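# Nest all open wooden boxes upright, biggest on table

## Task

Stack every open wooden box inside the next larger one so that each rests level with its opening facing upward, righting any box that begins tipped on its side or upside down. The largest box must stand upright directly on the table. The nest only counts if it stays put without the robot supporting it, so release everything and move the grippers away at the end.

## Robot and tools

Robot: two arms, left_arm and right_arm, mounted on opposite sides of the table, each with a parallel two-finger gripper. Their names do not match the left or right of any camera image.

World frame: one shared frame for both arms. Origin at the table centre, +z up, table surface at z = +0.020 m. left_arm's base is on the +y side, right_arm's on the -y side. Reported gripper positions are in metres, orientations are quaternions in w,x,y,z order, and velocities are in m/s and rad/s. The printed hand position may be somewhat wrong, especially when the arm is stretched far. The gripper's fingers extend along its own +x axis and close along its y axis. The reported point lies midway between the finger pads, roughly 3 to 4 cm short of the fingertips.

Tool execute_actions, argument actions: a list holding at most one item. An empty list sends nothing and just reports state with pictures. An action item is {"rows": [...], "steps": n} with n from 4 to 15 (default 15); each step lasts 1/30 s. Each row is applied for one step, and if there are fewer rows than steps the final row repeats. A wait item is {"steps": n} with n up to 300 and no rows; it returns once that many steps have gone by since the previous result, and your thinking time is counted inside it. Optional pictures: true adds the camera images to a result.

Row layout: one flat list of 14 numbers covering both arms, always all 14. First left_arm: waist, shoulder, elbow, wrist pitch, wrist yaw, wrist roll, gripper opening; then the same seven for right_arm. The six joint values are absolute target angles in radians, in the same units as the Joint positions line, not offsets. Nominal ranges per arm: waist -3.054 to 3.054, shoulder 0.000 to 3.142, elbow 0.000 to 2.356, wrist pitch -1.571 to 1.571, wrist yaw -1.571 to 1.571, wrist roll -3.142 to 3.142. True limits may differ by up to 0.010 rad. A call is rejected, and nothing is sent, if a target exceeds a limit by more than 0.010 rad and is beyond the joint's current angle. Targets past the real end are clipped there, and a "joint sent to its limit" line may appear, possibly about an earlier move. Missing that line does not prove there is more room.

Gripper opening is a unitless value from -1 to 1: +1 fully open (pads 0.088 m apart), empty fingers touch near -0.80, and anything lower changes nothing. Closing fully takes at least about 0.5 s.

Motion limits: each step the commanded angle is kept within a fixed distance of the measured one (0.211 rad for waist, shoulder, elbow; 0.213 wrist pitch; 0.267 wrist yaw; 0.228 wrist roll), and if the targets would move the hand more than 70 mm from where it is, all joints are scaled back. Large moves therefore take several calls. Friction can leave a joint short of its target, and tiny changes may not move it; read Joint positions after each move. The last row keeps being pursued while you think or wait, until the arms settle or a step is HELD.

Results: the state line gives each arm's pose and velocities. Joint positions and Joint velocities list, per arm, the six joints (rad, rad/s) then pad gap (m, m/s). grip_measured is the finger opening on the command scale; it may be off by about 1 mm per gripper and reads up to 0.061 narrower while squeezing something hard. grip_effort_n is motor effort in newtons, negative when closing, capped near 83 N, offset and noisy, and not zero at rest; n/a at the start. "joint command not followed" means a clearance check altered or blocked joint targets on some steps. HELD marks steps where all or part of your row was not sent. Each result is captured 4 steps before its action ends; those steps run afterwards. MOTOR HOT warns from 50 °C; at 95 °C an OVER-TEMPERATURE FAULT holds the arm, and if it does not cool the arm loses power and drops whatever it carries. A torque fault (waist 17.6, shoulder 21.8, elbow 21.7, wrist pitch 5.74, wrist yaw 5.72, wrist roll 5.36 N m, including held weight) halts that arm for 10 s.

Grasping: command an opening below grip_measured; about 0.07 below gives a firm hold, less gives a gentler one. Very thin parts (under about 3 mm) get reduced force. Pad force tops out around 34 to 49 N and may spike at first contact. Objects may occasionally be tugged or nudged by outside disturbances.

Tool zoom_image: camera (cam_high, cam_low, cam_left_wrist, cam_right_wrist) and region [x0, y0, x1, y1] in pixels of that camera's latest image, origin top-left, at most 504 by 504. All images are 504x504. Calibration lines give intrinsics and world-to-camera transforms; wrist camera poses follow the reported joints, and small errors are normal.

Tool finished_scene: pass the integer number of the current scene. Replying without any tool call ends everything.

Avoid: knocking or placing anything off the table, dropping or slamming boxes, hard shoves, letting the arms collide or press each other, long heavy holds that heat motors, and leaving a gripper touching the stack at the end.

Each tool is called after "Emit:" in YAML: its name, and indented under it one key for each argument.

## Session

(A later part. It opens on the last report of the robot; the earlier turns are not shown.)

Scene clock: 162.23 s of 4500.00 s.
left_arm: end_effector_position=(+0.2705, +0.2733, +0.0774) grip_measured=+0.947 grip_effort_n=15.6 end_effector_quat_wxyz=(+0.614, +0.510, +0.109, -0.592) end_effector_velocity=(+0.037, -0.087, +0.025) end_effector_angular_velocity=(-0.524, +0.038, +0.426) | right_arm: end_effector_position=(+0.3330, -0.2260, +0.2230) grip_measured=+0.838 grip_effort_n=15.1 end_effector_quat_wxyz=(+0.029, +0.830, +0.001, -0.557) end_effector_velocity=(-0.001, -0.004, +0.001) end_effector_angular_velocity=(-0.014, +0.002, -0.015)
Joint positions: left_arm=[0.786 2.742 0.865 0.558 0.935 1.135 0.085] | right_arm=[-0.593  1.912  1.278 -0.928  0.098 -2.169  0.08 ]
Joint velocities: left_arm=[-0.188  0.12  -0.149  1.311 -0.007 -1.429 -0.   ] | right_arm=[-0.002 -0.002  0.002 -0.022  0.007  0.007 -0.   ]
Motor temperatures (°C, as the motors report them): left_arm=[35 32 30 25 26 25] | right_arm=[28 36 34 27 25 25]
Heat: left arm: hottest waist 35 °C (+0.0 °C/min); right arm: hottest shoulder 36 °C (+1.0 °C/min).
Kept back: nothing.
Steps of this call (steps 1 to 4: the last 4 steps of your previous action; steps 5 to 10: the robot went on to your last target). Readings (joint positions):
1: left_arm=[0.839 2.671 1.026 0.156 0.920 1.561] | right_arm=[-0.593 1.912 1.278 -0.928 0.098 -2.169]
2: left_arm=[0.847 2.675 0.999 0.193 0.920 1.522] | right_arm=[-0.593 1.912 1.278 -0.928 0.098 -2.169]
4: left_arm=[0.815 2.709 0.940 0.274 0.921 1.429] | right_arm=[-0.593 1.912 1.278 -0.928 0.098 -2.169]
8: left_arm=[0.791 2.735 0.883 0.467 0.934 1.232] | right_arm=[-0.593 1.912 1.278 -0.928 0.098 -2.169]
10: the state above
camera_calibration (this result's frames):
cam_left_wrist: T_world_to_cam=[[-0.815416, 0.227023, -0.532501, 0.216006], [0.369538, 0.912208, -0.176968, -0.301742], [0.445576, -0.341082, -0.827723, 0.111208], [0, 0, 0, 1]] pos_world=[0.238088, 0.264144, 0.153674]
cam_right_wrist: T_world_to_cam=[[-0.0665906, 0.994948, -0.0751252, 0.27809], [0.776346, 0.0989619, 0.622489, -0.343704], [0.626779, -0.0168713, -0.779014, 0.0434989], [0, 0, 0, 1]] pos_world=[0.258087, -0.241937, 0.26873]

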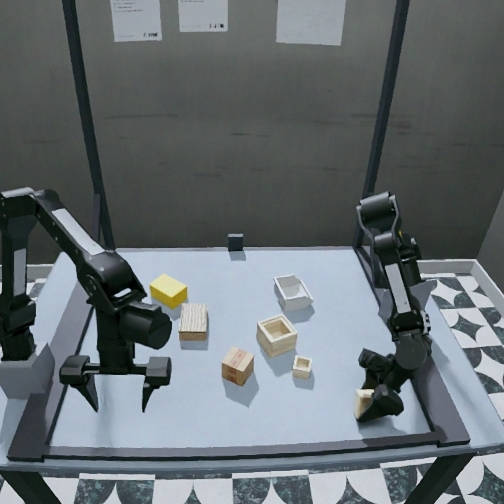

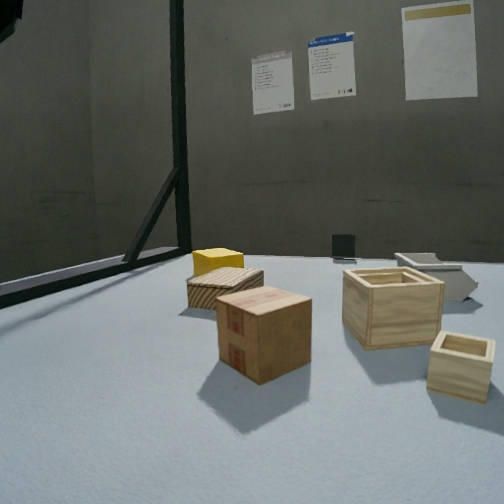

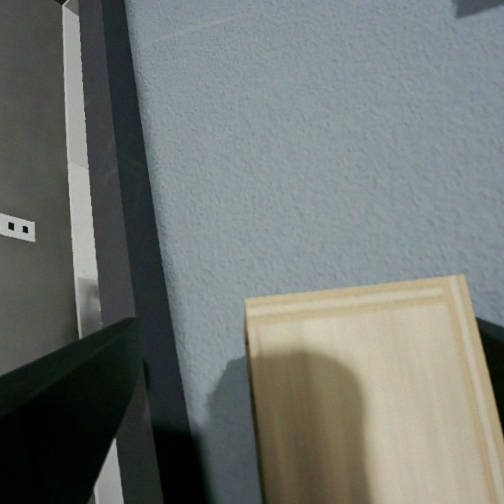

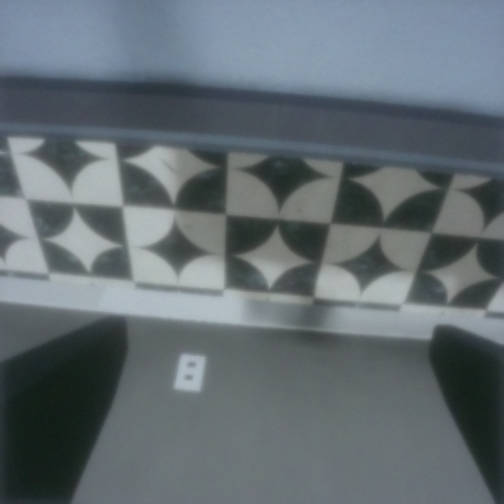

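That swing was near the box; check where it settled.

Emit:
execute_actions:
  actions:
    - {"steps":20}
  pictures: true

Scene clock: 162.90 s of 4500.00 s.
left_arm: end_effector_position=(+0.2903, +0.2269, +0.1320) grip_measured=+0.947 grip_effort_n=15.1 end_effector_quat_wxyz=(+0.781, +0.269, +0.131, -0.549) end_effector_velocity=(-0.004, -0.004, +0.002) end_effector_angular_velocity=(-0.533, +1.126, +0.701) | right_arm: end_effector_position=(+0.3330, -0.2260, +0.2230) grip_measured=+0.838 grip_effort_n=15.6 end_effector_quat_wxyz=(+0.029, +0.830, +0.001, -0.557) end_effector_velocity=(-0.001, -0.002, -0.002) end_effector_angular_velocity=(+0.000, +0.025, +0.001)
Joint positions: left_arm=[0.761 2.761 0.845 1.149 0.935 0.162 0.085] | right_arm=[-0.593  1.912  1.278 -0.928  0.098 -2.169  0.08 ]
Joint velocities: left_arm=[-0.007 -0.002 -0.007  0.037  0.007 -1.458  0.   ] | right_arm=[-0.007  0.002 -0.002 -0.007 -0.022 -0.007  0.   ]
Motor temperatures (°C, as the motors report them): left_arm=[35 32 30 25 26 25] | right_arm=[28 36 34 27 25 25]
Heat: left arm: hottest waist 35 °C (+0.0 °C/min); right arm: hottest shoulder 36 °C (+1.0 °C/min).
Kept back: nothing.
Steps of this call (steps 1 to 20: the robot went on to your last target). Readings (joint positions):
1: left_arm=[0.779 2.747 0.860 0.602 0.935 1.086] | right_arm=[-0.593 1.912 1.278 -0.928 0.098 -2.169]
2: left_arm=[0.772 2.752 0.855 0.646 0.935 1.037] | right_arm=[-0.593 1.912 1.278 -0.928 0.098 -2.169]
4: left_arm=[0.762 2.759 0.847 0.735 0.935 0.940] | right_arm=[-0.593 1.912 1.278 -0.928 0.098 -2.169]
8: left_arm=[0.761 2.761 0.845 0.919 0.935 0.746] | right_arm=[-0.593 1.912 1.278 -0.928 0.098 -2.169]
20: the state above
camera_calibration (this result's frames):
cam_left_wrist: T_world_to_cam=[[-0.913335, -0.257344, -0.315585, 0.381495], [-0.0152514, 0.796068, -0.605015, -0.0625486], [0.406924, -0.547768, -0.731002, 0.177033], [0, 0, 0, 1]] pos_world=[0.27544, 0.244941, 0.211963]
cam_right_wrist: T_world_to_cam=[[-0.0665906, 0.994948, -0.0751252, 0.27809], [0.776346, 0.0989619, 0.622489, -0.343704], [0.626779, -0.0168713, -0.779014, 0.0434989], [0, 0, 0, 1]] pos_world=[0.258087, -0.241937, 0.26873]

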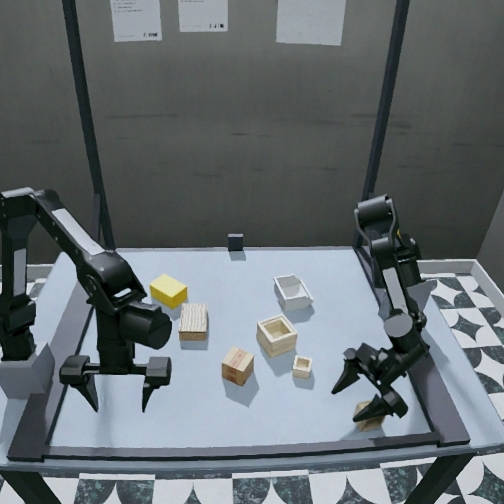

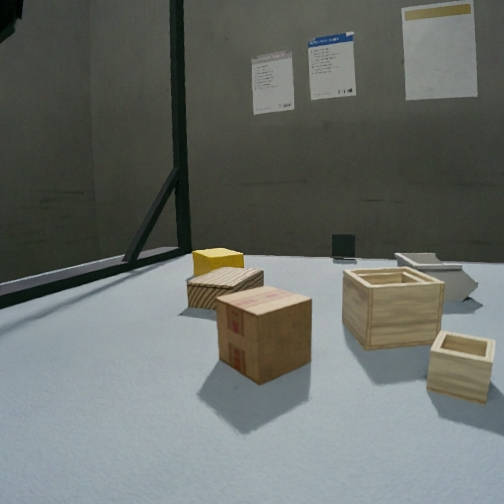

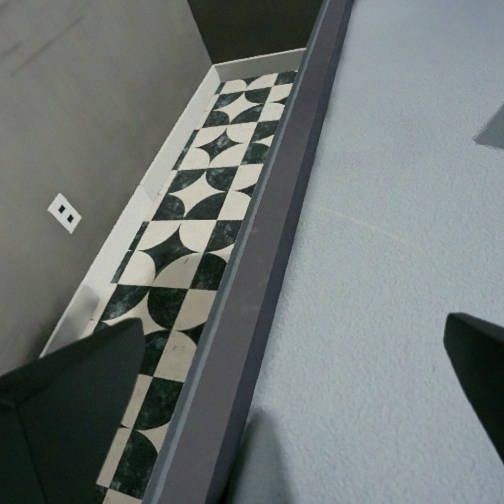

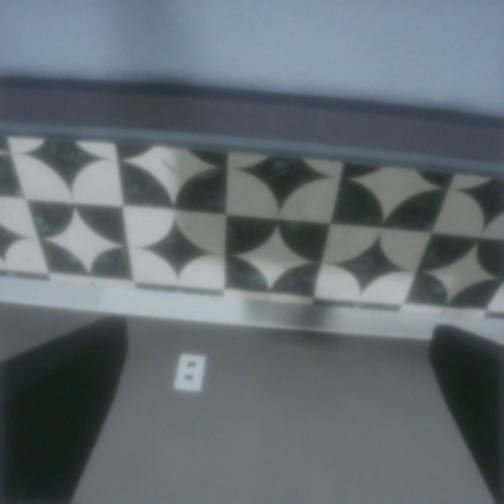

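Emit:
execute_actions:
  actions:
    - {"rows":[[0.76,2.6,1.1,0.9,0.8,-0.3,0.95,-0.593,1.912,1.278,-0.928,0.098,-2.169,0.84]],"steps":8}

Emit:
execute_actions:
  actions:
    - {"rows":[[0.74,2.50,1.50,-1.0,0.57,-1.1,0.95,-0.593,1.912,1.278,-0.928,0.098,-2.169,0.84]],"steps":15}

Emit:
execute_actions:
  actions:
    - {"steps":35}
  pictures: true

Scene clock: 163.27 s of 4500.00 s.
left_arm: end_effector_position=(+0.3116, +0.2148, +0.1502) grip_measured=+0.947 grip_effort_n=15.1 end_effector_quat_wxyz=(+0.830, +0.134, +0.212, -0.499) end_effector_velocity=(+0.183, -0.181, +0.285) end_effector_angular_velocity=(-0.346, -0.274, +0.290) | right_arm: end_effector_position=(+0.3330, -0.2260, +0.2230) grip_measured=+0.838 grip_effort_n=14.7 end_effector_quat_wxyz=(+0.029, +0.830, +0.001, -0.557) end_effector_velocity=(-0.001, -0.002, -0.000) end_effector_angular_velocity=(-0.004, +0.010, +0.004)
Joint positions: left_arm=[ 0.759  2.729  0.922  1.049  0.88  -0.188  0.085] | right_arm=[-0.593  1.912  1.278 -0.928  0.098 -2.169  0.08 ]
Joint velocities: left_arm=[-0.002 -0.413  0.789 -0.623 -0.374 -0.52  -0.   ] | right_arm=[-0.002 -0.002 -0.002 -0.007 -0.007 -0.007 -0.   ]
Motor temperatures (°C, as the motors report them): left_arm=[35 32 30 25 26 25] | right_arm=[28 36 34 27 25 25]
Heat: left arm: hottest waist 35 °C (+0.0 °C/min); right arm: hottest shoulder 36 °C (+1.0 °C/min).
Steps of this call (steps 1 to 7: the robot went on to your last target; steps 8 to 11: the first 4 steps of this action). Readings (joint positions):
8: left_arm=[0.761 2.757 0.853 1.144 0.931 -0.119] | right_arm=[-0.593 1.912 1.278 -0.928 0.098 -2.169]
9: left_arm=[0.760 2.749 0.871 1.102 0.913 -0.147] | right_arm=[-0.593 1.912 1.278 -0.928 0.098 -2.169]
11: the state above

Scene clock: 163.77 s of 4500.00 s.
left_arm: end_effector_position=(+0.3751, +0.1255, +0.3140) grip_measured=+0.947 grip_effort_n=15.1 end_effector_quat_wxyz=(+0.901, -0.039, +0.184, -0.390) end_effector_velocity=(+0.051, -0.156, +0.282) end_effector_angular_velocity=(-0.956, +0.926, +0.703) | right_arm: end_effector_position=(+0.3330, -0.2260, +0.2230) grip_measured=+0.838 grip_effort_n=15.1 end_effector_quat_wxyz=(+0.029, +0.830, +0.001, -0.557) end_effector_velocity=(-0.003, -0.004, -0.001) end_effector_angular_velocity=(-0.016, +0.018, +0.000)
Joint positions: left_arm=[ 0.743  2.539  1.374  0.589  0.607 -0.648  0.085] | right_arm=[-0.593  1.912  1.278 -0.928  0.098 -2.169  0.08 ]
Joint velocities: left_arm=[-0.027 -0.183  1.067 -1.253 -0.315 -1.487 -0.   ] | right_arm=[-0.002 -0.002 -0.002 -0.022 -0.007 -0.007 -0.   ]
Motor temperatures (°C, as the motors report them): left_arm=[35 33 30 25 26 25] | right_arm=[28 36 34 27 25 25]
Heat: left arm: hottest waist 35 °C (+0.0 °C/min); right arm: hottest shoulder 36 °C (+1.0 °C/min).
Steps of this call (steps 1 to 4: the last 4 steps of your previous action; steps 5 to 15: the first 11 steps of this action). Readings (joint positions):
5: left_arm=[0.759 2.644 1.049 0.946 0.817 -0.271] | right_arm=[-0.593 1.912 1.278 -0.928 0.098 -2.169]
6: left_arm=[0.756 2.626 1.073 0.915 0.782 -0.302] | right_arm=[-0.593 1.912 1.278 -0.928 0.098 -2.169]
8: left_arm=[0.753 2.600 1.129 0.856 0.724 -0.365] | right_arm=[-0.593 1.912 1.278 -0.928 0.098 -2.169]
12: left_arm=[0.746 2.559 1.260 0.715 0.643 -0.513] | right_arm=[-0.593 1.912 1.278 -0.928 0.098 -2.169]
15: the state above

Scene clock: 164.93 s of 4500.00 s.
left_arm: end_effector_position=(+0.2497, +0.2448, +0.1896) grip_measured=+0.947 grip_effort_n=14.7 end_effector_quat_wxyz=(-0.689, +0.286, -0.638, -0.190) end_effector_velocity=(-0.073, +0.034, -0.012) end_effector_angular_velocity=(+0.136, +0.337, +0.215) | right_arm: end_effector_position=(+0.3330, -0.2260, +0.2230) grip_measured=+0.838 grip_effort_n=15.1 end_effector_quat_wxyz=(+0.029, +0.830, +0.001, -0.557) end_effector_velocity=(-0.001, -0.002, -0.002) end_effector_angular_velocity=(-0.008, +0.013, +0.003)
Joint positions: left_arm=[ 0.74   2.5    1.491 -0.94   0.574 -1.098  0.085] | right_arm=[-0.593  1.912  1.278 -0.928  0.098 -2.169  0.08 ]
Joint velocities: left_arm=[-0.002 -0.002 -0.002 -0.418 -0.022 -0.007 -0.   ] | right_arm=[-0.002  0.002 -0.002 -0.007 -0.007 -0.007 -0.   ]
Motor temperatures (°C, as the motors report them): left_arm=[35 33 30 25 26 25] | right_arm=[28 36 34 27 25 25]
Heat: left arm: hottest waist 35 °C (+0.0 °C/min); right arm: hottest shoulder 36 °C (+1.0 °C/min).
Kept back: nothing.
Steps of this call (steps 1 to 4: the last 4 steps of your previous action; steps 5 to 35: the robot went on to your last target). Readings (joint positions):
1: left_arm=[0.743 2.532 1.406 0.545 0.598 -0.696] | right_arm=[-0.593 1.912 1.278 -0.928 0.098 -2.169]
2: left_arm=[0.742 2.523 1.430 0.502 0.592 -0.745] | right_arm=[-0.593 1.912 1.278 -0.928 0.098 -2.169]
4: left_arm=[0.742 2.508 1.464 0.414 0.585 -0.842] | right_arm=[-0.593 1.912 1.278 -0.928 0.098 -2.169]
8: left_arm=[0.741 2.500 1.488 0.232 0.578 -1.005] | right_arm=[-0.593 1.912 1.278 -0.928 0.098 -2.169]
35: the state above
camera_calibration (this result's frames):
cam_left_wrist: T_world_to_cam=[[0.605537, -0.786247, 0.123052, 0.0342604], [-0.777451, -0.55142, 0.302499, 0.305544], [-0.169985, -0.278841, -0.945173, 0.364397], [0, 0, 0, 1]] pos_world=[0.278741, 0.297029, 0.247775]
cam_right_wrist: T_world_to_cam=[[-0.0665906, 0.994948, -0.0751252, 0.27809], [0.776346, 0.0989619, 0.622489, -0.343704], [0.626779, -0.0168713, -0.779014, 0.0434989], [0, 0, 0, 1]] pos_world=[0.258087, -0.241937, 0.26873]

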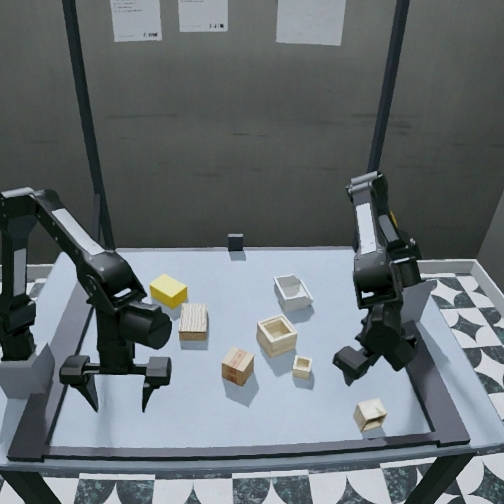

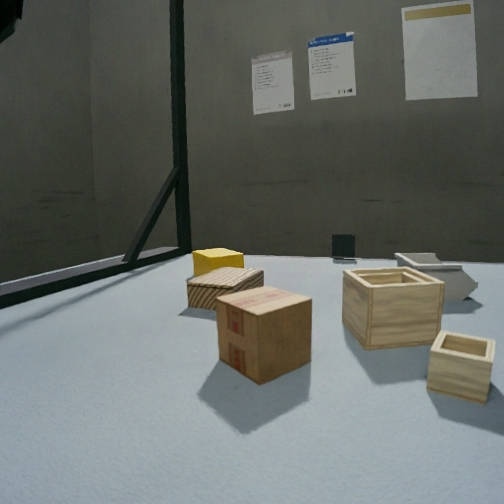

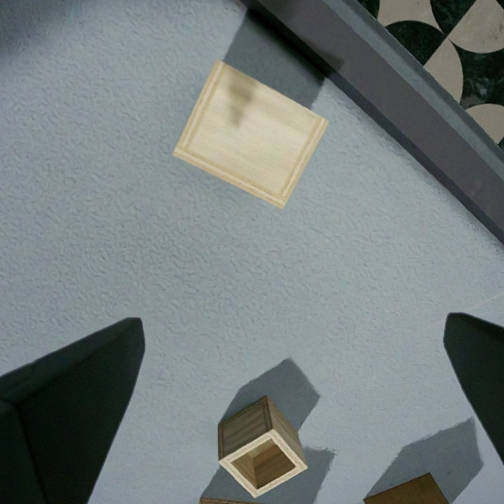

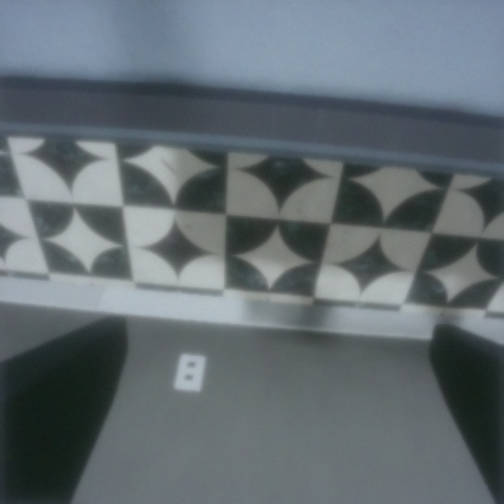

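Emit:
zoom_image:
  camera: "cam_high"
  region: [320,370,420,460]

Region (320, 370, 420, 460) of cam_high's 504x504 image, scaled by 5.040, with more detail than that image has; it fills the top 454 rows of this view, and the rest is white.

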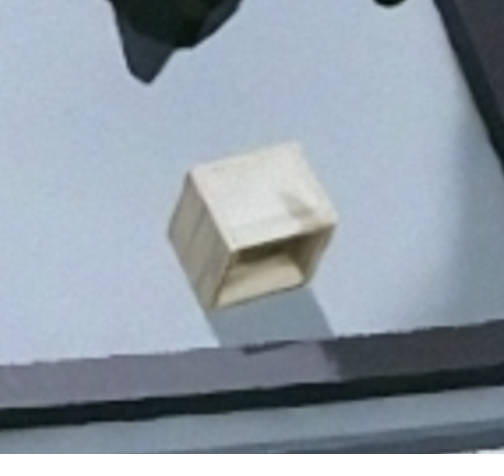

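Emit:
execute_actions:
  actions:
    - {"rows":[[0.638,2.543,1.224,-0.433,0.355,-0.80,0.95,-0.593,1.912,1.278,-0.928,0.098,-2.169,0.84]],"steps":15}

Emit:
execute_actions:
  actions:
    - {"steps":8}
  pictures: true

Scene clock: 166.60 s of 4500.00 s.
left_arm: end_effector_position=(+0.2613, +0.2822, +0.1125) grip_measured=+0.947 grip_effort_n=14.7 end_effector_quat_wxyz=(-0.786, +0.088, -0.599, -0.122) end_effector_velocity=(+0.172, -0.078, +0.034) end_effector_angular_velocity=(-0.180, -0.773, -0.661) | right_arm: end_effector_position=(+0.3330, -0.2260, +0.2230) grip_measured=+0.838 grip_effort_n=14.7 end_effector_quat_wxyz=(+0.029, +0.830, +0.001, -0.557) end_effector_velocity=(-0.002, +0.002, -0.001) end_effector_angular_velocity=(+0.015, +0.015, +0.010)
Joint positions: left_arm=[ 0.637  2.543  1.24  -0.55   0.373 -0.825  0.085] | right_arm=[-0.593  1.912  1.278 -0.928  0.098 -2.169  0.08 ]
Joint velocities: left_arm=[ 0.002 -0.002 -0.032  0.974 -0.125  0.183 -0.   ] | right_arm=[-0.002 -0.002 -0.002  0.007 -0.022 -0.007 -0.   ]
Motor temperatures (°C, as the motors report them): left_arm=[35 33 30 25 26 25] | right_arm=[28 36 34 27 25 25]
Heat: left arm: hottest waist 35 °C (-1.0 °C/min); right arm: hottest shoulder 36 °C (+1.0 °C/min).
Steps of this call (steps 1 to 30: the robot went on to your last target; steps 31 to 39: nothing new was sent; steps 40 to 50: the first 11 steps of this action). Readings (joint positions):
40: left_arm=[0.738 2.500 1.478 -0.980 0.557 -1.080] | right_arm=[-0.593 1.912 1.278 -0.928 0.098 -2.169]
41: left_arm=[0.728 2.499 1.447 -0.930 0.512 -1.034] | right_arm=[-0.593 1.912 1.278 -0.928 0.098 -2.169]
43: left_arm=[0.697 2.502 1.377 -0.850 0.455 -0.951] | right_arm=[-0.593 1.912 1.278 -0.928 0.098 -2.169]
47: left_arm=[0.642 2.539 1.264 -0.678 0.391 -0.853] | right_arm=[-0.593 1.912 1.278 -0.928 0.098 -2.169]
50: the state above

Scene clock: 166.87 s of 4500.00 s.
left_arm: end_effector_position=(+0.2774, +0.2750, +0.1154) grip_measured=+0.947 grip_effort_n=14.7 end_effector_quat_wxyz=(-0.811, +0.080, -0.572, -0.088) end_effector_velocity=(+0.016, -0.009, +0.004) end_effector_angular_velocity=(-0.020, -0.079, -0.075) | right_arm: end_effector_position=(+0.3330, -0.2260, +0.2230) grip_measured=+0.838 grip_effort_n=15.1 end_effector_quat_wxyz=(+0.029, +0.830, +0.001, -0.557) end_effector_velocity=(-0.001, -0.002, -0.000) end_effector_angular_velocity=(+0.001, +0.010, -0.010)
Joint positions: left_arm=[ 0.637  2.543  1.231 -0.448  0.361 -0.806  0.085] | right_arm=[-0.593  1.912  1.278 -0.928  0.098 -2.169  0.08 ]
Joint velocities: left_arm=[-0.002 -0.002 -0.012  0.11  -0.007  0.022 -0.   ] | right_arm=[-0.002 -0.002 -0.002 -0.007 -0.007  0.007  0.   ]
Motor temperatures (°C, as the motors report them): left_arm=[35 33 30 25 26 25] | right_arm=[28 36 34 27 25 25]
Heat: left arm: hottest waist 35 °C (-1.0 °C/min); right arm: hottest shoulder 36 °C (+1.0 °C/min).
Kept back: nothing.
Steps of this call (steps 1 to 4: the last 4 steps of your previous action; steps 5 to 8: the robot went on to your last target). Readings (joint positions):
1: left_arm=[0.637 2.543 1.240 -0.519 0.370 -0.819] | right_arm=[-0.593 1.912 1.278 -0.928 0.098 -2.169]
2: left_arm=[0.637 2.543 1.240 -0.496 0.367 -0.815] | right_arm=[-0.593 1.912 1.278 -0.928 0.098 -2.169]
4: left_arm=[0.637 2.543 1.239 -0.472 0.364 -0.810] | right_arm=[-0.593 1.912 1.278 -0.928 0.098 -2.169]
8: the state above
camera_calibration (this result's frames):
cam_left_wrist: T_world_to_cam=[[0.215213, -0.976533, -0.00817458, 0.226098], [-0.976566, -0.215194, -0.00317028, 0.364265], [0.00133676, 0.00866531, -0.999962, 0.187098], [0, 0, 0, 1]] pos_world=[0.306819, 0.297558, 0.190094]
cam_right_wrist: T_world_to_cam=[[-0.0665906, 0.994948, -0.0751252, 0.27809], [0.776346, 0.0989619, 0.622489, -0.343704], [0.626779, -0.0168713, -0.779014, 0.0434989], [0, 0, 0, 1]] pos_world=[0.258087, -0.241937, 0.26873]

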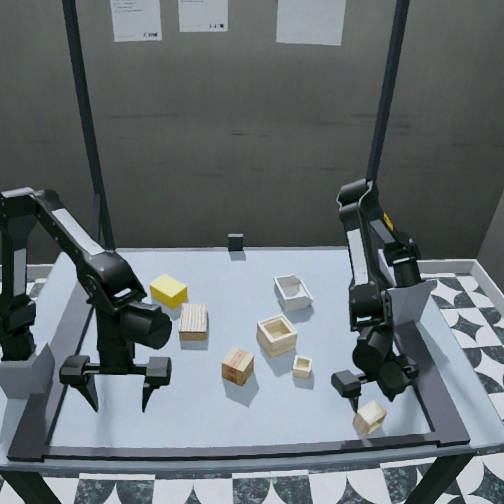

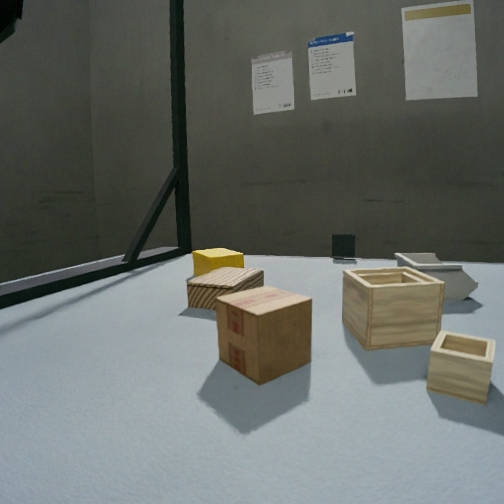

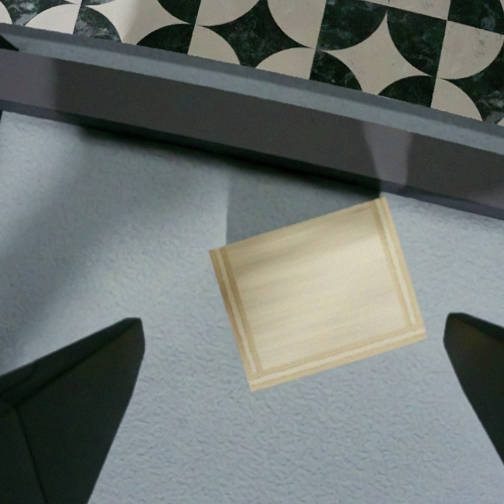

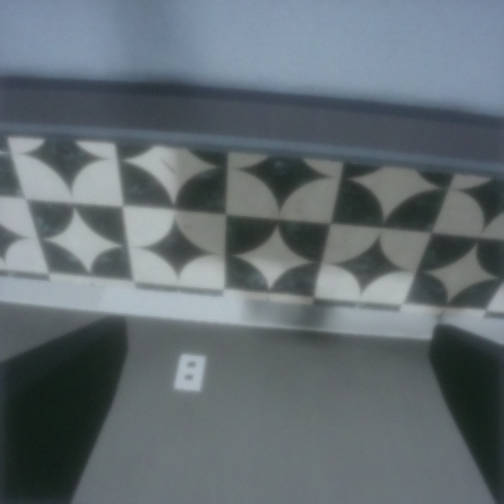

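Emit:
execute_actions:
  actions:
    - {"rows":[[0.617,2.61,1.40,-0.65,0.29,-1.135,0.95,-0.593,1.912,1.278,-0.928,0.098,-2.169,0.84]],"steps":15}

Emit:
execute_actions:
  actions:
    - {"rows":[[0.545,2.695,1.365,-0.50,0.30,-1.155,0.95,-0.593,1.912,1.278,-0.928,0.098,-2.169,0.84]],"steps":15}
  pictures: true

Scene clock: 167.70 s of 4500.00 s.
left_arm: end_effector_position=(+0.2835, +0.2700, +0.1238) grip_measured=+0.947 grip_effort_n=14.7 end_effector_quat_wxyz=(-0.785, +0.174, -0.553, -0.220) end_effector_velocity=(-0.005, +0.012, -0.005) end_effector_angular_velocity=(+0.015, +0.029, +0.232) | right_arm: end_effector_position=(+0.3330, -0.2260, +0.2230) grip_measured=+0.838 grip_effort_n=15.6 end_effector_quat_wxyz=(+0.029, +0.830, +0.001, -0.557) end_effector_velocity=(-0.001, -0.002, -0.000) end_effector_angular_velocity=(-0.004, +0.010, +0.004)
Joint positions: left_arm=[ 0.618  2.593  1.384 -0.636  0.298 -1.108  0.085] | right_arm=[-0.593  1.912  1.278 -0.928  0.098 -2.169  0.08 ]
Joint velocities: left_arm=[-0.002  0.042  0.051 -0.11  -0.037 -0.183 -0.   ] | right_arm=[-0.002 -0.002 -0.002 -0.007 -0.007 -0.007 -0.   ]
Motor temperatures (°C, as the motors report them): left_arm=[35 33 30 25 26 25] | right_arm=[28 36 34 27 25 25]
Heat: left arm: hottest waist 35 °C (-1.0 °C/min); right arm: hottest shoulder 36 °C (+1.0 °C/min).
Steps of this call (steps 1 to 14: the robot went on to your last target; steps 15 to 25: the first 11 steps of this action). Readings (joint positions):
15: left_arm=[0.636 2.547 1.243 -0.457 0.353 -0.825] | right_arm=[-0.593 1.912 1.278 -0.928 0.098 -2.169]
16: left_arm=[0.633 2.558 1.274 -0.512 0.337 -0.879] | right_arm=[-0.593 1.912 1.278 -0.928 0.098 -2.169]
18: left_arm=[0.627 2.577 1.325 -0.563 0.318 -0.973] | right_arm=[-0.593 1.912 1.278 -0.928 0.098 -2.169]
22: left_arm=[0.619 2.588 1.372 -0.620 0.303 -1.079] | right_arm=[-0.593 1.912 1.278 -0.928 0.098 -2.169]
25: the state above

Scene clock: 168.20 s of 4500.00 s.
left_arm: end_effector_position=(+0.2889, +0.2680, +0.0787) grip_measured=+0.947 grip_effort_n=14.7 end_effector_quat_wxyz=(-0.790, +0.155, -0.551, -0.218) end_effector_velocity=(+0.014, -0.009, +0.004) end_effector_angular_velocity=(-0.031, -0.063, -0.036) | right_arm: end_effector_position=(+0.3330, -0.2260, +0.2230) grip_measured=+0.838 grip_effort_n=14.7 end_effector_quat_wxyz=(+0.029, +0.830, +0.001, -0.557) end_effector_velocity=(-0.001, -0.006, -0.002) end_effector_angular_velocity=(-0.030, +0.021, +0.022)
Joint positions: left_arm=[ 0.542  2.685  1.368 -0.511  0.297 -1.15   0.085] | right_arm=[-0.593  1.912  1.278 -0.928  0.098 -2.169  0.08 ]
Joint velocities: left_arm=[ 0.002 -0.002 -0.002  0.081 -0.007 -0.007 -0.   ] | right_arm=[-0.007  0.002 -0.002 -0.022 -0.007 -0.037 -0.   ]
Motor temperatures (°C, as the motors report them): left_arm=[35 33 30 25 26 25] | right_arm=[28 36 34 27 25 25]
Heat: left arm: hottest waist 35 °C (-1.0 °C/min); right arm: hottest shoulder 36 °C (+1.0 °C/min).
Steps of this call (steps 1 to 4: the last 4 steps of your previous action; steps 5 to 15: the first 11 steps of this action). Readings (joint positions):
5: left_arm=[0.616 2.604 1.388 -0.637 0.294 -1.129] | right_arm=[-0.593 1.912 1.278 -0.928 0.098 -2.169]
6: left_arm=[0.609 2.615 1.386 -0.601 0.294 -1.135] | right_arm=[-0.593 1.912 1.278 -0.928 0.098 -2.169]
8: left_arm=[0.583 2.642 1.386 -0.551 0.294 -1.141] | right_arm=[-0.593 1.912 1.278 -0.928 0.098 -2.169]
12: left_arm=[0.545 2.679 1.370 -0.523 0.297 -1.149] | right_arm=[-0.593 1.912 1.278 -0.928 0.098 -2.169]
15: the state above
camera_calibration (this result's frames):
cam_left_wrist: T_world_to_cam=[[0.498604, -0.866225, -0.0323847, 0.106927], [-0.866826, -0.498358, -0.0158395, 0.418977], [-0.00241861, 0.0359695, -0.99935, 0.144193], [0, 0, 0, 1]] pos_world=[0.310215, 0.296237, 0.154199]
cam_right_wrist: T_world_to_cam=[[-0.0665906, 0.994948, -0.0751252, 0.27809], [0.776346, 0.0989619, 0.622489, -0.343704], [0.626779, -0.0168713, -0.779014, 0.0434989], [0, 0, 0, 1]] pos_world=[0.258087, -0.241937, 0.26873]

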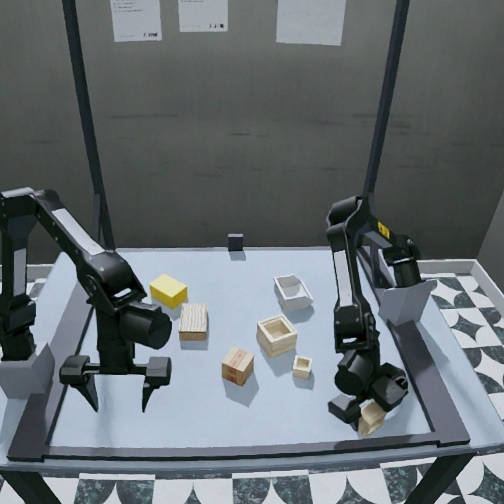

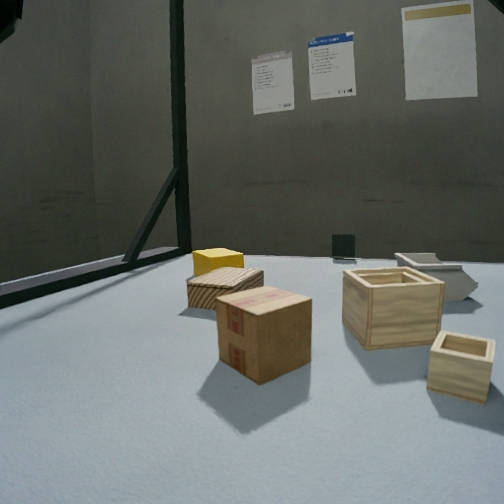

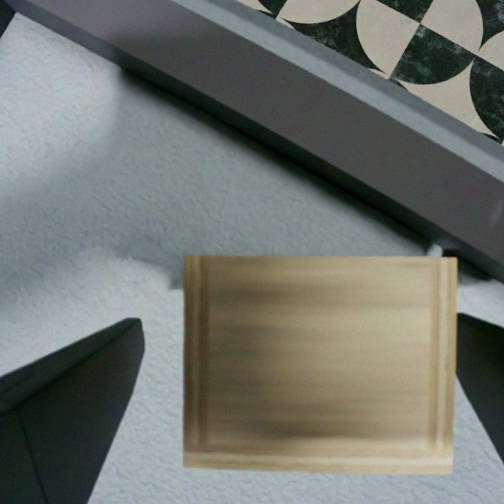

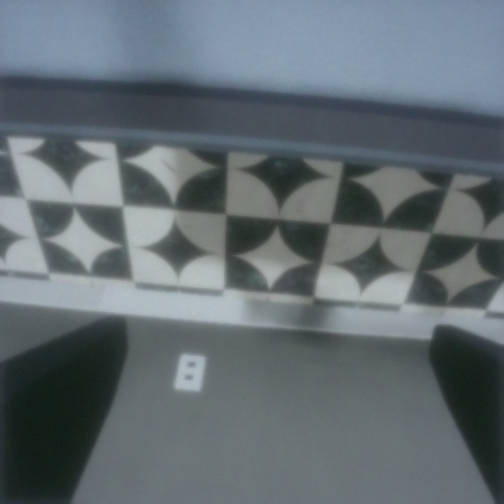

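Emit:
execute_actions:
  actions:
    - {"rows":[[0.525,2.72,1.435,-0.55,0.30,-1.17,0.95,-0.593,1.912,1.278,-0.928,0.098,-2.169,0.84]],"steps":10}

Emit:
execute_actions:
  actions:
    - {"rows":[[0.475,2.785,1.41,-0.454,0.31,-1.187,0.95,-0.593,1.912,1.278,-0.928,0.098,-2.169,0.84]],"steps":15}
  pictures: true

Scene clock: 168.80 s of 4500.00 s.
left_arm: end_effector_position=(+0.2930, +0.2600, +0.0782) grip_measured=+0.947 grip_effort_n=14.2 end_effector_quat_wxyz=(-0.791, +0.154, -0.550, -0.220) end_effector_velocity=(+0.003, -0.033, +0.002) end_effector_angular_velocity=(+0.050, -0.009, -0.036) | right_arm: end_effector_position=(+0.3330, -0.2260, +0.2230) grip_measured=+0.838 grip_effort_n=14.7 end_effector_quat_wxyz=(+0.029, +0.830, +0.001, -0.557) end_effector_velocity=(+0.002, -0.004, +0.001) end_effector_angular_velocity=(-0.010, -0.002, -0.003)
Joint positions: left_arm=[ 0.529  2.703  1.413 -0.537  0.297 -1.163  0.085] | right_arm=[-0.593  1.912  1.278 -0.928  0.098 -2.169  0.08 ]
Joint velocities: left_arm=[-0.071  0.017  0.125 -0.095 -0.022 -0.022 -0.001] | right_arm=[-0.007 -0.002 -0.002 -0.007  0.007 -0.007 -0.   ]
Motor temperatures (°C, as the motors report them): left_arm=[35 33 30 25 26 25] | right_arm=[28 36 34 27 25 25]
Heat: left arm: hottest waist 35 °C (-1.0 °C/min); right arm: hottest shoulder 36 °C (+1.0 °C/min).
Steps of this call (steps 1 to 4: the last 4 steps of your previous action; steps 5 to 12: the robot went on to your last target; steps 13 to 18: the first 6 steps of this action). Readings (joint positions):
13: left_arm=[0.542 2.687 1.372 -0.507 0.297 -1.153] | right_arm=[-0.593 1.912 1.278 -0.928 0.098 -2.169]
14: left_arm=[0.541 2.692 1.382 -0.519 0.297 -1.157] | right_arm=[-0.593 1.912 1.278 -0.928 0.098 -2.169]
16: left_arm=[0.535 2.700 1.401 -0.528 0.297 -1.161] | right_arm=[-0.593 1.912 1.278 -0.928 0.098 -2.169]
18: the state above

Scene clock: 169.30 s of 4500.00 s.
left_arm: end_effector_position=(+0.2995, +0.2523, +0.0590) grip_measured=+0.948 grip_effort_n=11.4 end_effector_quat_wxyz=(-0.799, +0.148, -0.547, -0.204) end_effector_velocity=(-0.002, +0.004, +0.003) end_effector_angular_velocity=(+0.020, -0.004, +0.022) | right_arm: end_effector_position=(+0.3330, -0.2260, +0.2230) grip_measured=+0.838 grip_effort_n=14.7 end_effector_quat_wxyz=(+0.029, +0.830, +0.001, -0.557) end_effector_velocity=(-0.000, +0.001, +0.001) end_effector_angular_velocity=(+0.020, +0.013, +0.007)
Joint positions: left_arm=[ 0.491  2.747  1.423 -0.464  0.303 -1.182  0.085] | right_arm=[-0.593  1.912  1.278 -0.928  0.098 -2.169  0.08 ]
Joint velocities: left_arm=[ 0.002 -0.007 -0.002 -0.022 -0.022 -0.007 -0.   ] | right_arm=[-0.007 -0.007 -0.002  0.007 -0.022 -0.007 -0.   ]
Motor temperatures (°C, as the motors report them): left_arm=[35 33 30 25 26 25] | right_arm=[28 36 34 27 25 25]
Heat: left arm: hottest waist 35 °C (-1.0 °C/min); right arm: hottest shoulder 36 °C (+1.0 °C/min).
Steps of this call (steps 1 to 4: the last 4 steps of your previous action; steps 5 to 15: the first 11 steps of this action). Readings (joint positions):
5: left_arm=[0.524 2.711 1.424 -0.540 0.297 -1.168] | right_arm=[-0.593 1.912 1.278 -0.928 0.098 -2.169]
6: left_arm=[0.519 2.719 1.424 -0.517 0.298 -1.173] | right_arm=[-0.593 1.912 1.278 -0.928 0.098 -2.169]
8: left_arm=[0.502 2.740 1.424 -0.487 0.302 -1.177] | right_arm=[-0.593 1.912 1.278 -0.928 0.098 -2.169]
12: left_arm=[0.493 2.747 1.423 -0.465 0.303 -1.182] | right_arm=[-0.593 1.912 1.278 -0.928 0.098 -2.169]
15: the state above
camera_calibration (this result's frames):
cam_left_wrist: T_world_to_cam=[[0.471151, -0.881715, -0.024405, 0.0990403], [-0.881912, -0.470402, -0.0308646, 0.41844], [0.0157336, 0.0360649, -0.999226, 0.119624], [0, 0, 0, 1]] pos_world=[0.320482, 0.279846, 0.134864]
cam_right_wrist: T_world_to_cam=[[-0.0665906, 0.994948, -0.0751252, 0.27809], [0.776346, 0.0989619, 0.622489, -0.343704], [0.626779, -0.0168713, -0.779014, 0.0434989], [0, 0, 0, 1]] pos_world=[0.258087, -0.241937, 0.26873]

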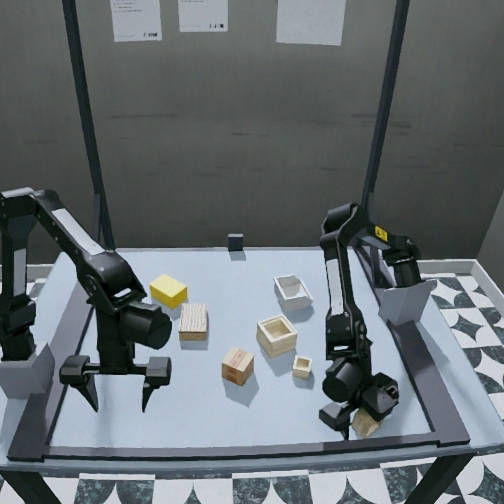

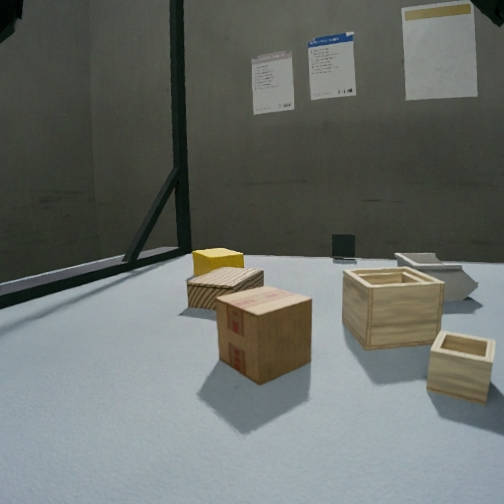

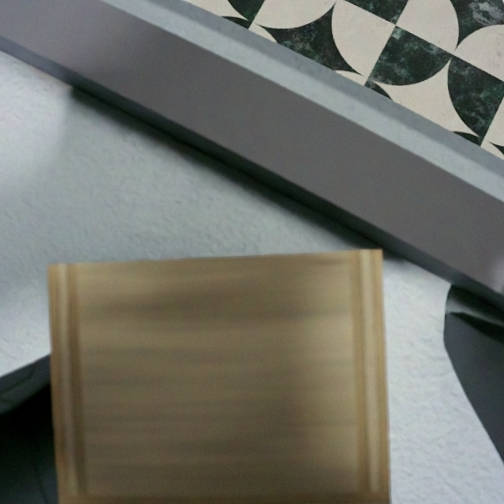

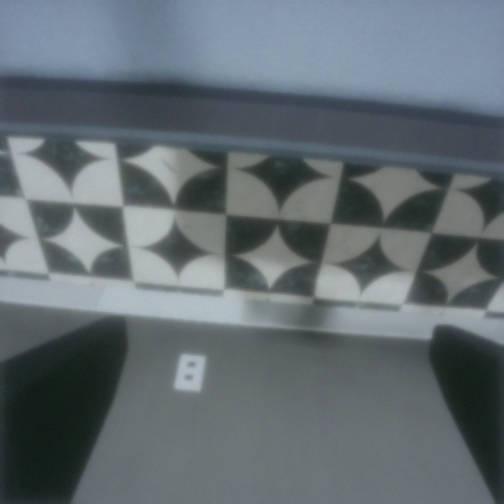

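Emit:
execute_actions:
  actions:
    - {"rows":[[0.495,2.75,1.42,-0.46,0.305,-1.183,0.1,-0.593,1.912,1.278,-0.928,0.098,-2.169,0.84]],"steps":15}

Emit:
execute_actions:
  actions:
    - {"rows":[[0.617,2.61,1.40,-0.65,0.29,-1.135,0.1,-0.593,1.912,1.278,-0.928,0.098,-2.169,0.84]],"steps":15}
  pictures: true

Scene clock: 169.80 s of 4500.00 s.
left_arm: end_effector_position=(+0.3019, +0.2554, +0.0620) grip_measured=+0.242 grip_effort_n=-83.5 end_effector_quat_wxyz=(-0.799, +0.153, -0.544, -0.207) end_effector_velocity=(-0.003, -0.000, -0.001) end_effector_angular_velocity=(-0.003, +0.009, +0.008) | right_arm: end_effector_position=(+0.3330, -0.2260, +0.2230) grip_measured=+0.838 grip_effort_n=15.1 end_effector_quat_wxyz=(+0.029, +0.830, +0.001, -0.557) end_effector_velocity=(-0.001, -0.000, +0.001) end_effector_angular_velocity=(+0.008, +0.020, +0.003)
Joint positions: left_arm=[ 0.503  2.747  1.423 -0.465  0.297 -1.182  0.051] | right_arm=[-0.593  1.912  1.278 -0.928  0.098 -2.169  0.08 ]
Joint velocities: left_arm=[-0.002 -0.002 -0.002 -0.007  0.007 -0.007 -0.001] | right_arm=[-0.007 -0.002  0.002 -0.007 -0.022 -0.007 -0.   ]
Motor temperatures (°C, as the motors report them): left_arm=[34 33 30 25 26 25] | right_arm=[28 36 34 27 25 25]
Heat: left arm: hottest waist 34 °C (-2.0 °C/min); right arm: hottest shoulder 36 °C (+1.0 °C/min).
Steps of this call (steps 1 to 4: the last 4 steps of your previous action; steps 5 to 15: the first 11 steps of this action). Readings (joint positions):
5: left_arm=[0.491 2.747 1.423 -0.464 0.302 -1.182] | right_arm=[-0.593 1.912 1.278 -0.928 0.098 -2.169]
6: left_arm=[0.493 2.747 1.423 -0.464 0.300 -1.182] | right_arm=[-0.593 1.912 1.278 -0.928 0.098 -2.169]
8: left_arm=[0.499 2.747 1.423 -0.464 0.299 -1.182] | right_arm=[-0.593 1.912 1.278 -0.928 0.098 -2.169]
12: left_arm=[0.503 2.747 1.423 -0.465 0.297 -1.182] | right_arm=[-0.593 1.912 1.278 -0.928 0.098 -2.169]
15: the state above

Scene clock: 170.30 s of 4500.00 s.
left_arm: end_effector_position=(+0.2878, +0.2722, +0.1168) grip_measured=+0.242 grip_effort_n=-83.5 end_effector_quat_wxyz=(-0.780, +0.183, -0.551, -0.235) end_effector_velocity=(-0.020, +0.011, -0.006) end_effector_angular_velocity=(+0.071, +0.077, +0.044) | right_arm: end_effector_position=(+0.3330, -0.2260, +0.2230) grip_measured=+0.838 grip_effort_n=14.7 end_effector_quat_wxyz=(+0.029, +0.830, +0.001, -0.557) end_effector_velocity=(+0.000, +0.002, +0.003) end_effector_angular_velocity=(+0.010, -0.002, +0.023)
Joint positions: left_arm=[ 0.615  2.625  1.404 -0.637  0.294 -1.141  0.051] | right_arm=[-0.593  1.912  1.278 -0.928  0.098 -2.169  0.08 ]
Joint velocities: left_arm=[-0.017  0.002  0.002 -0.11  -0.022  0.007 -0.   ] | right_arm=[-0.002 -0.007  0.002  0.007 -0.007 -0.022 -0.   ]
Motor temperatures (°C, as the motors report them): left_arm=[34 33 30 25 26 25] | right_arm=[28 36 34 27 25 25]
Heat: left arm: hottest waist 34 °C (-1.0 °C/min); right arm: hottest shoulder 36 °C (+1.0 °C/min).
Steps of this call (steps 1 to 4: the last 4 steps of your previous action; steps 5 to 15: the first 11 steps of this action). Readings (joint positions):
5: left_arm=[0.506 2.738 1.423 -0.476 0.299 -1.177] | right_arm=[-0.593 1.912 1.278 -0.928 0.098 -2.169]
6: left_arm=[0.517 2.725 1.420 -0.518 0.300 -1.168] | right_arm=[-0.593 1.912 1.278 -0.928 0.098 -2.169]
8: left_arm=[0.554 2.688 1.406 -0.586 0.300 -1.157] | right_arm=[-0.593 1.912 1.278 -0.928 0.098 -2.169]
12: left_arm=[0.609 2.636 1.404 -0.623 0.294 -1.144] | right_arm=[-0.593 1.912 1.278 -0.928 0.098 -2.169]
15: the state above
camera_calibration (this result's frames):
cam_left_wrist: T_world_to_cam=[[0.550841, -0.834547, -0.010313, 0.08612], [-0.834564, -0.550898, 0.00371425, 0.423446], [-0.00878114, 0.00656092, -0.99994, 0.191986], [0, 0, 0, 1]] pos_world=[0.30764, 0.303887, 0.19129]
cam_right_wrist: T_world_to_cam=[[-0.0665906, 0.994948, -0.0751252, 0.27809], [0.776346, 0.0989619, 0.622489, -0.343704], [0.626779, -0.0168713, -0.779014, 0.0434989], [0, 0, 0, 1]] pos_world=[0.258087, -0.241937, 0.26873]

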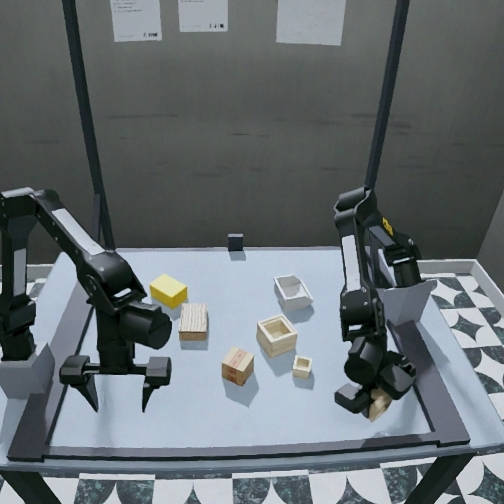

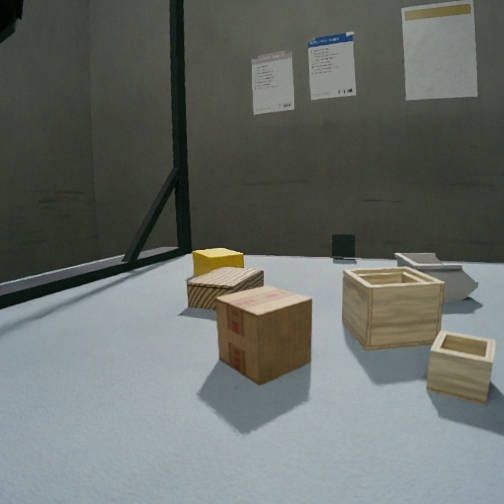

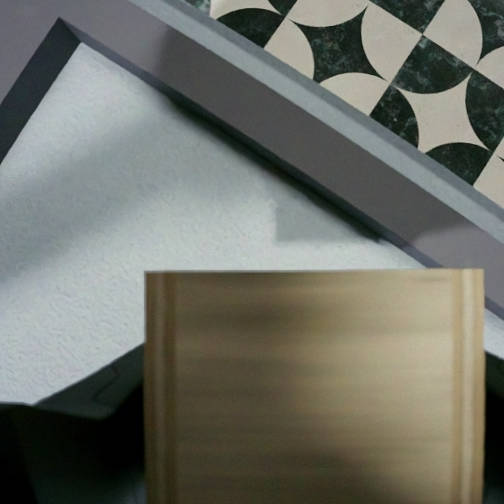

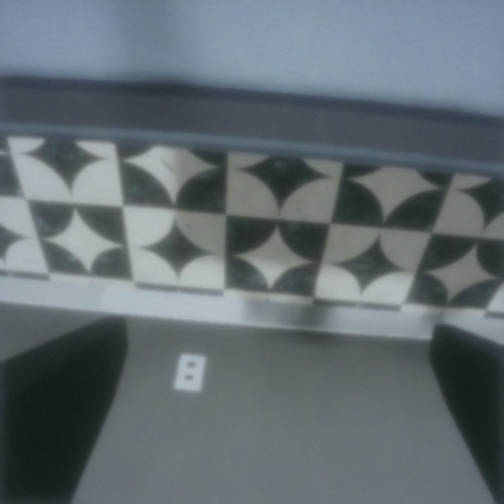

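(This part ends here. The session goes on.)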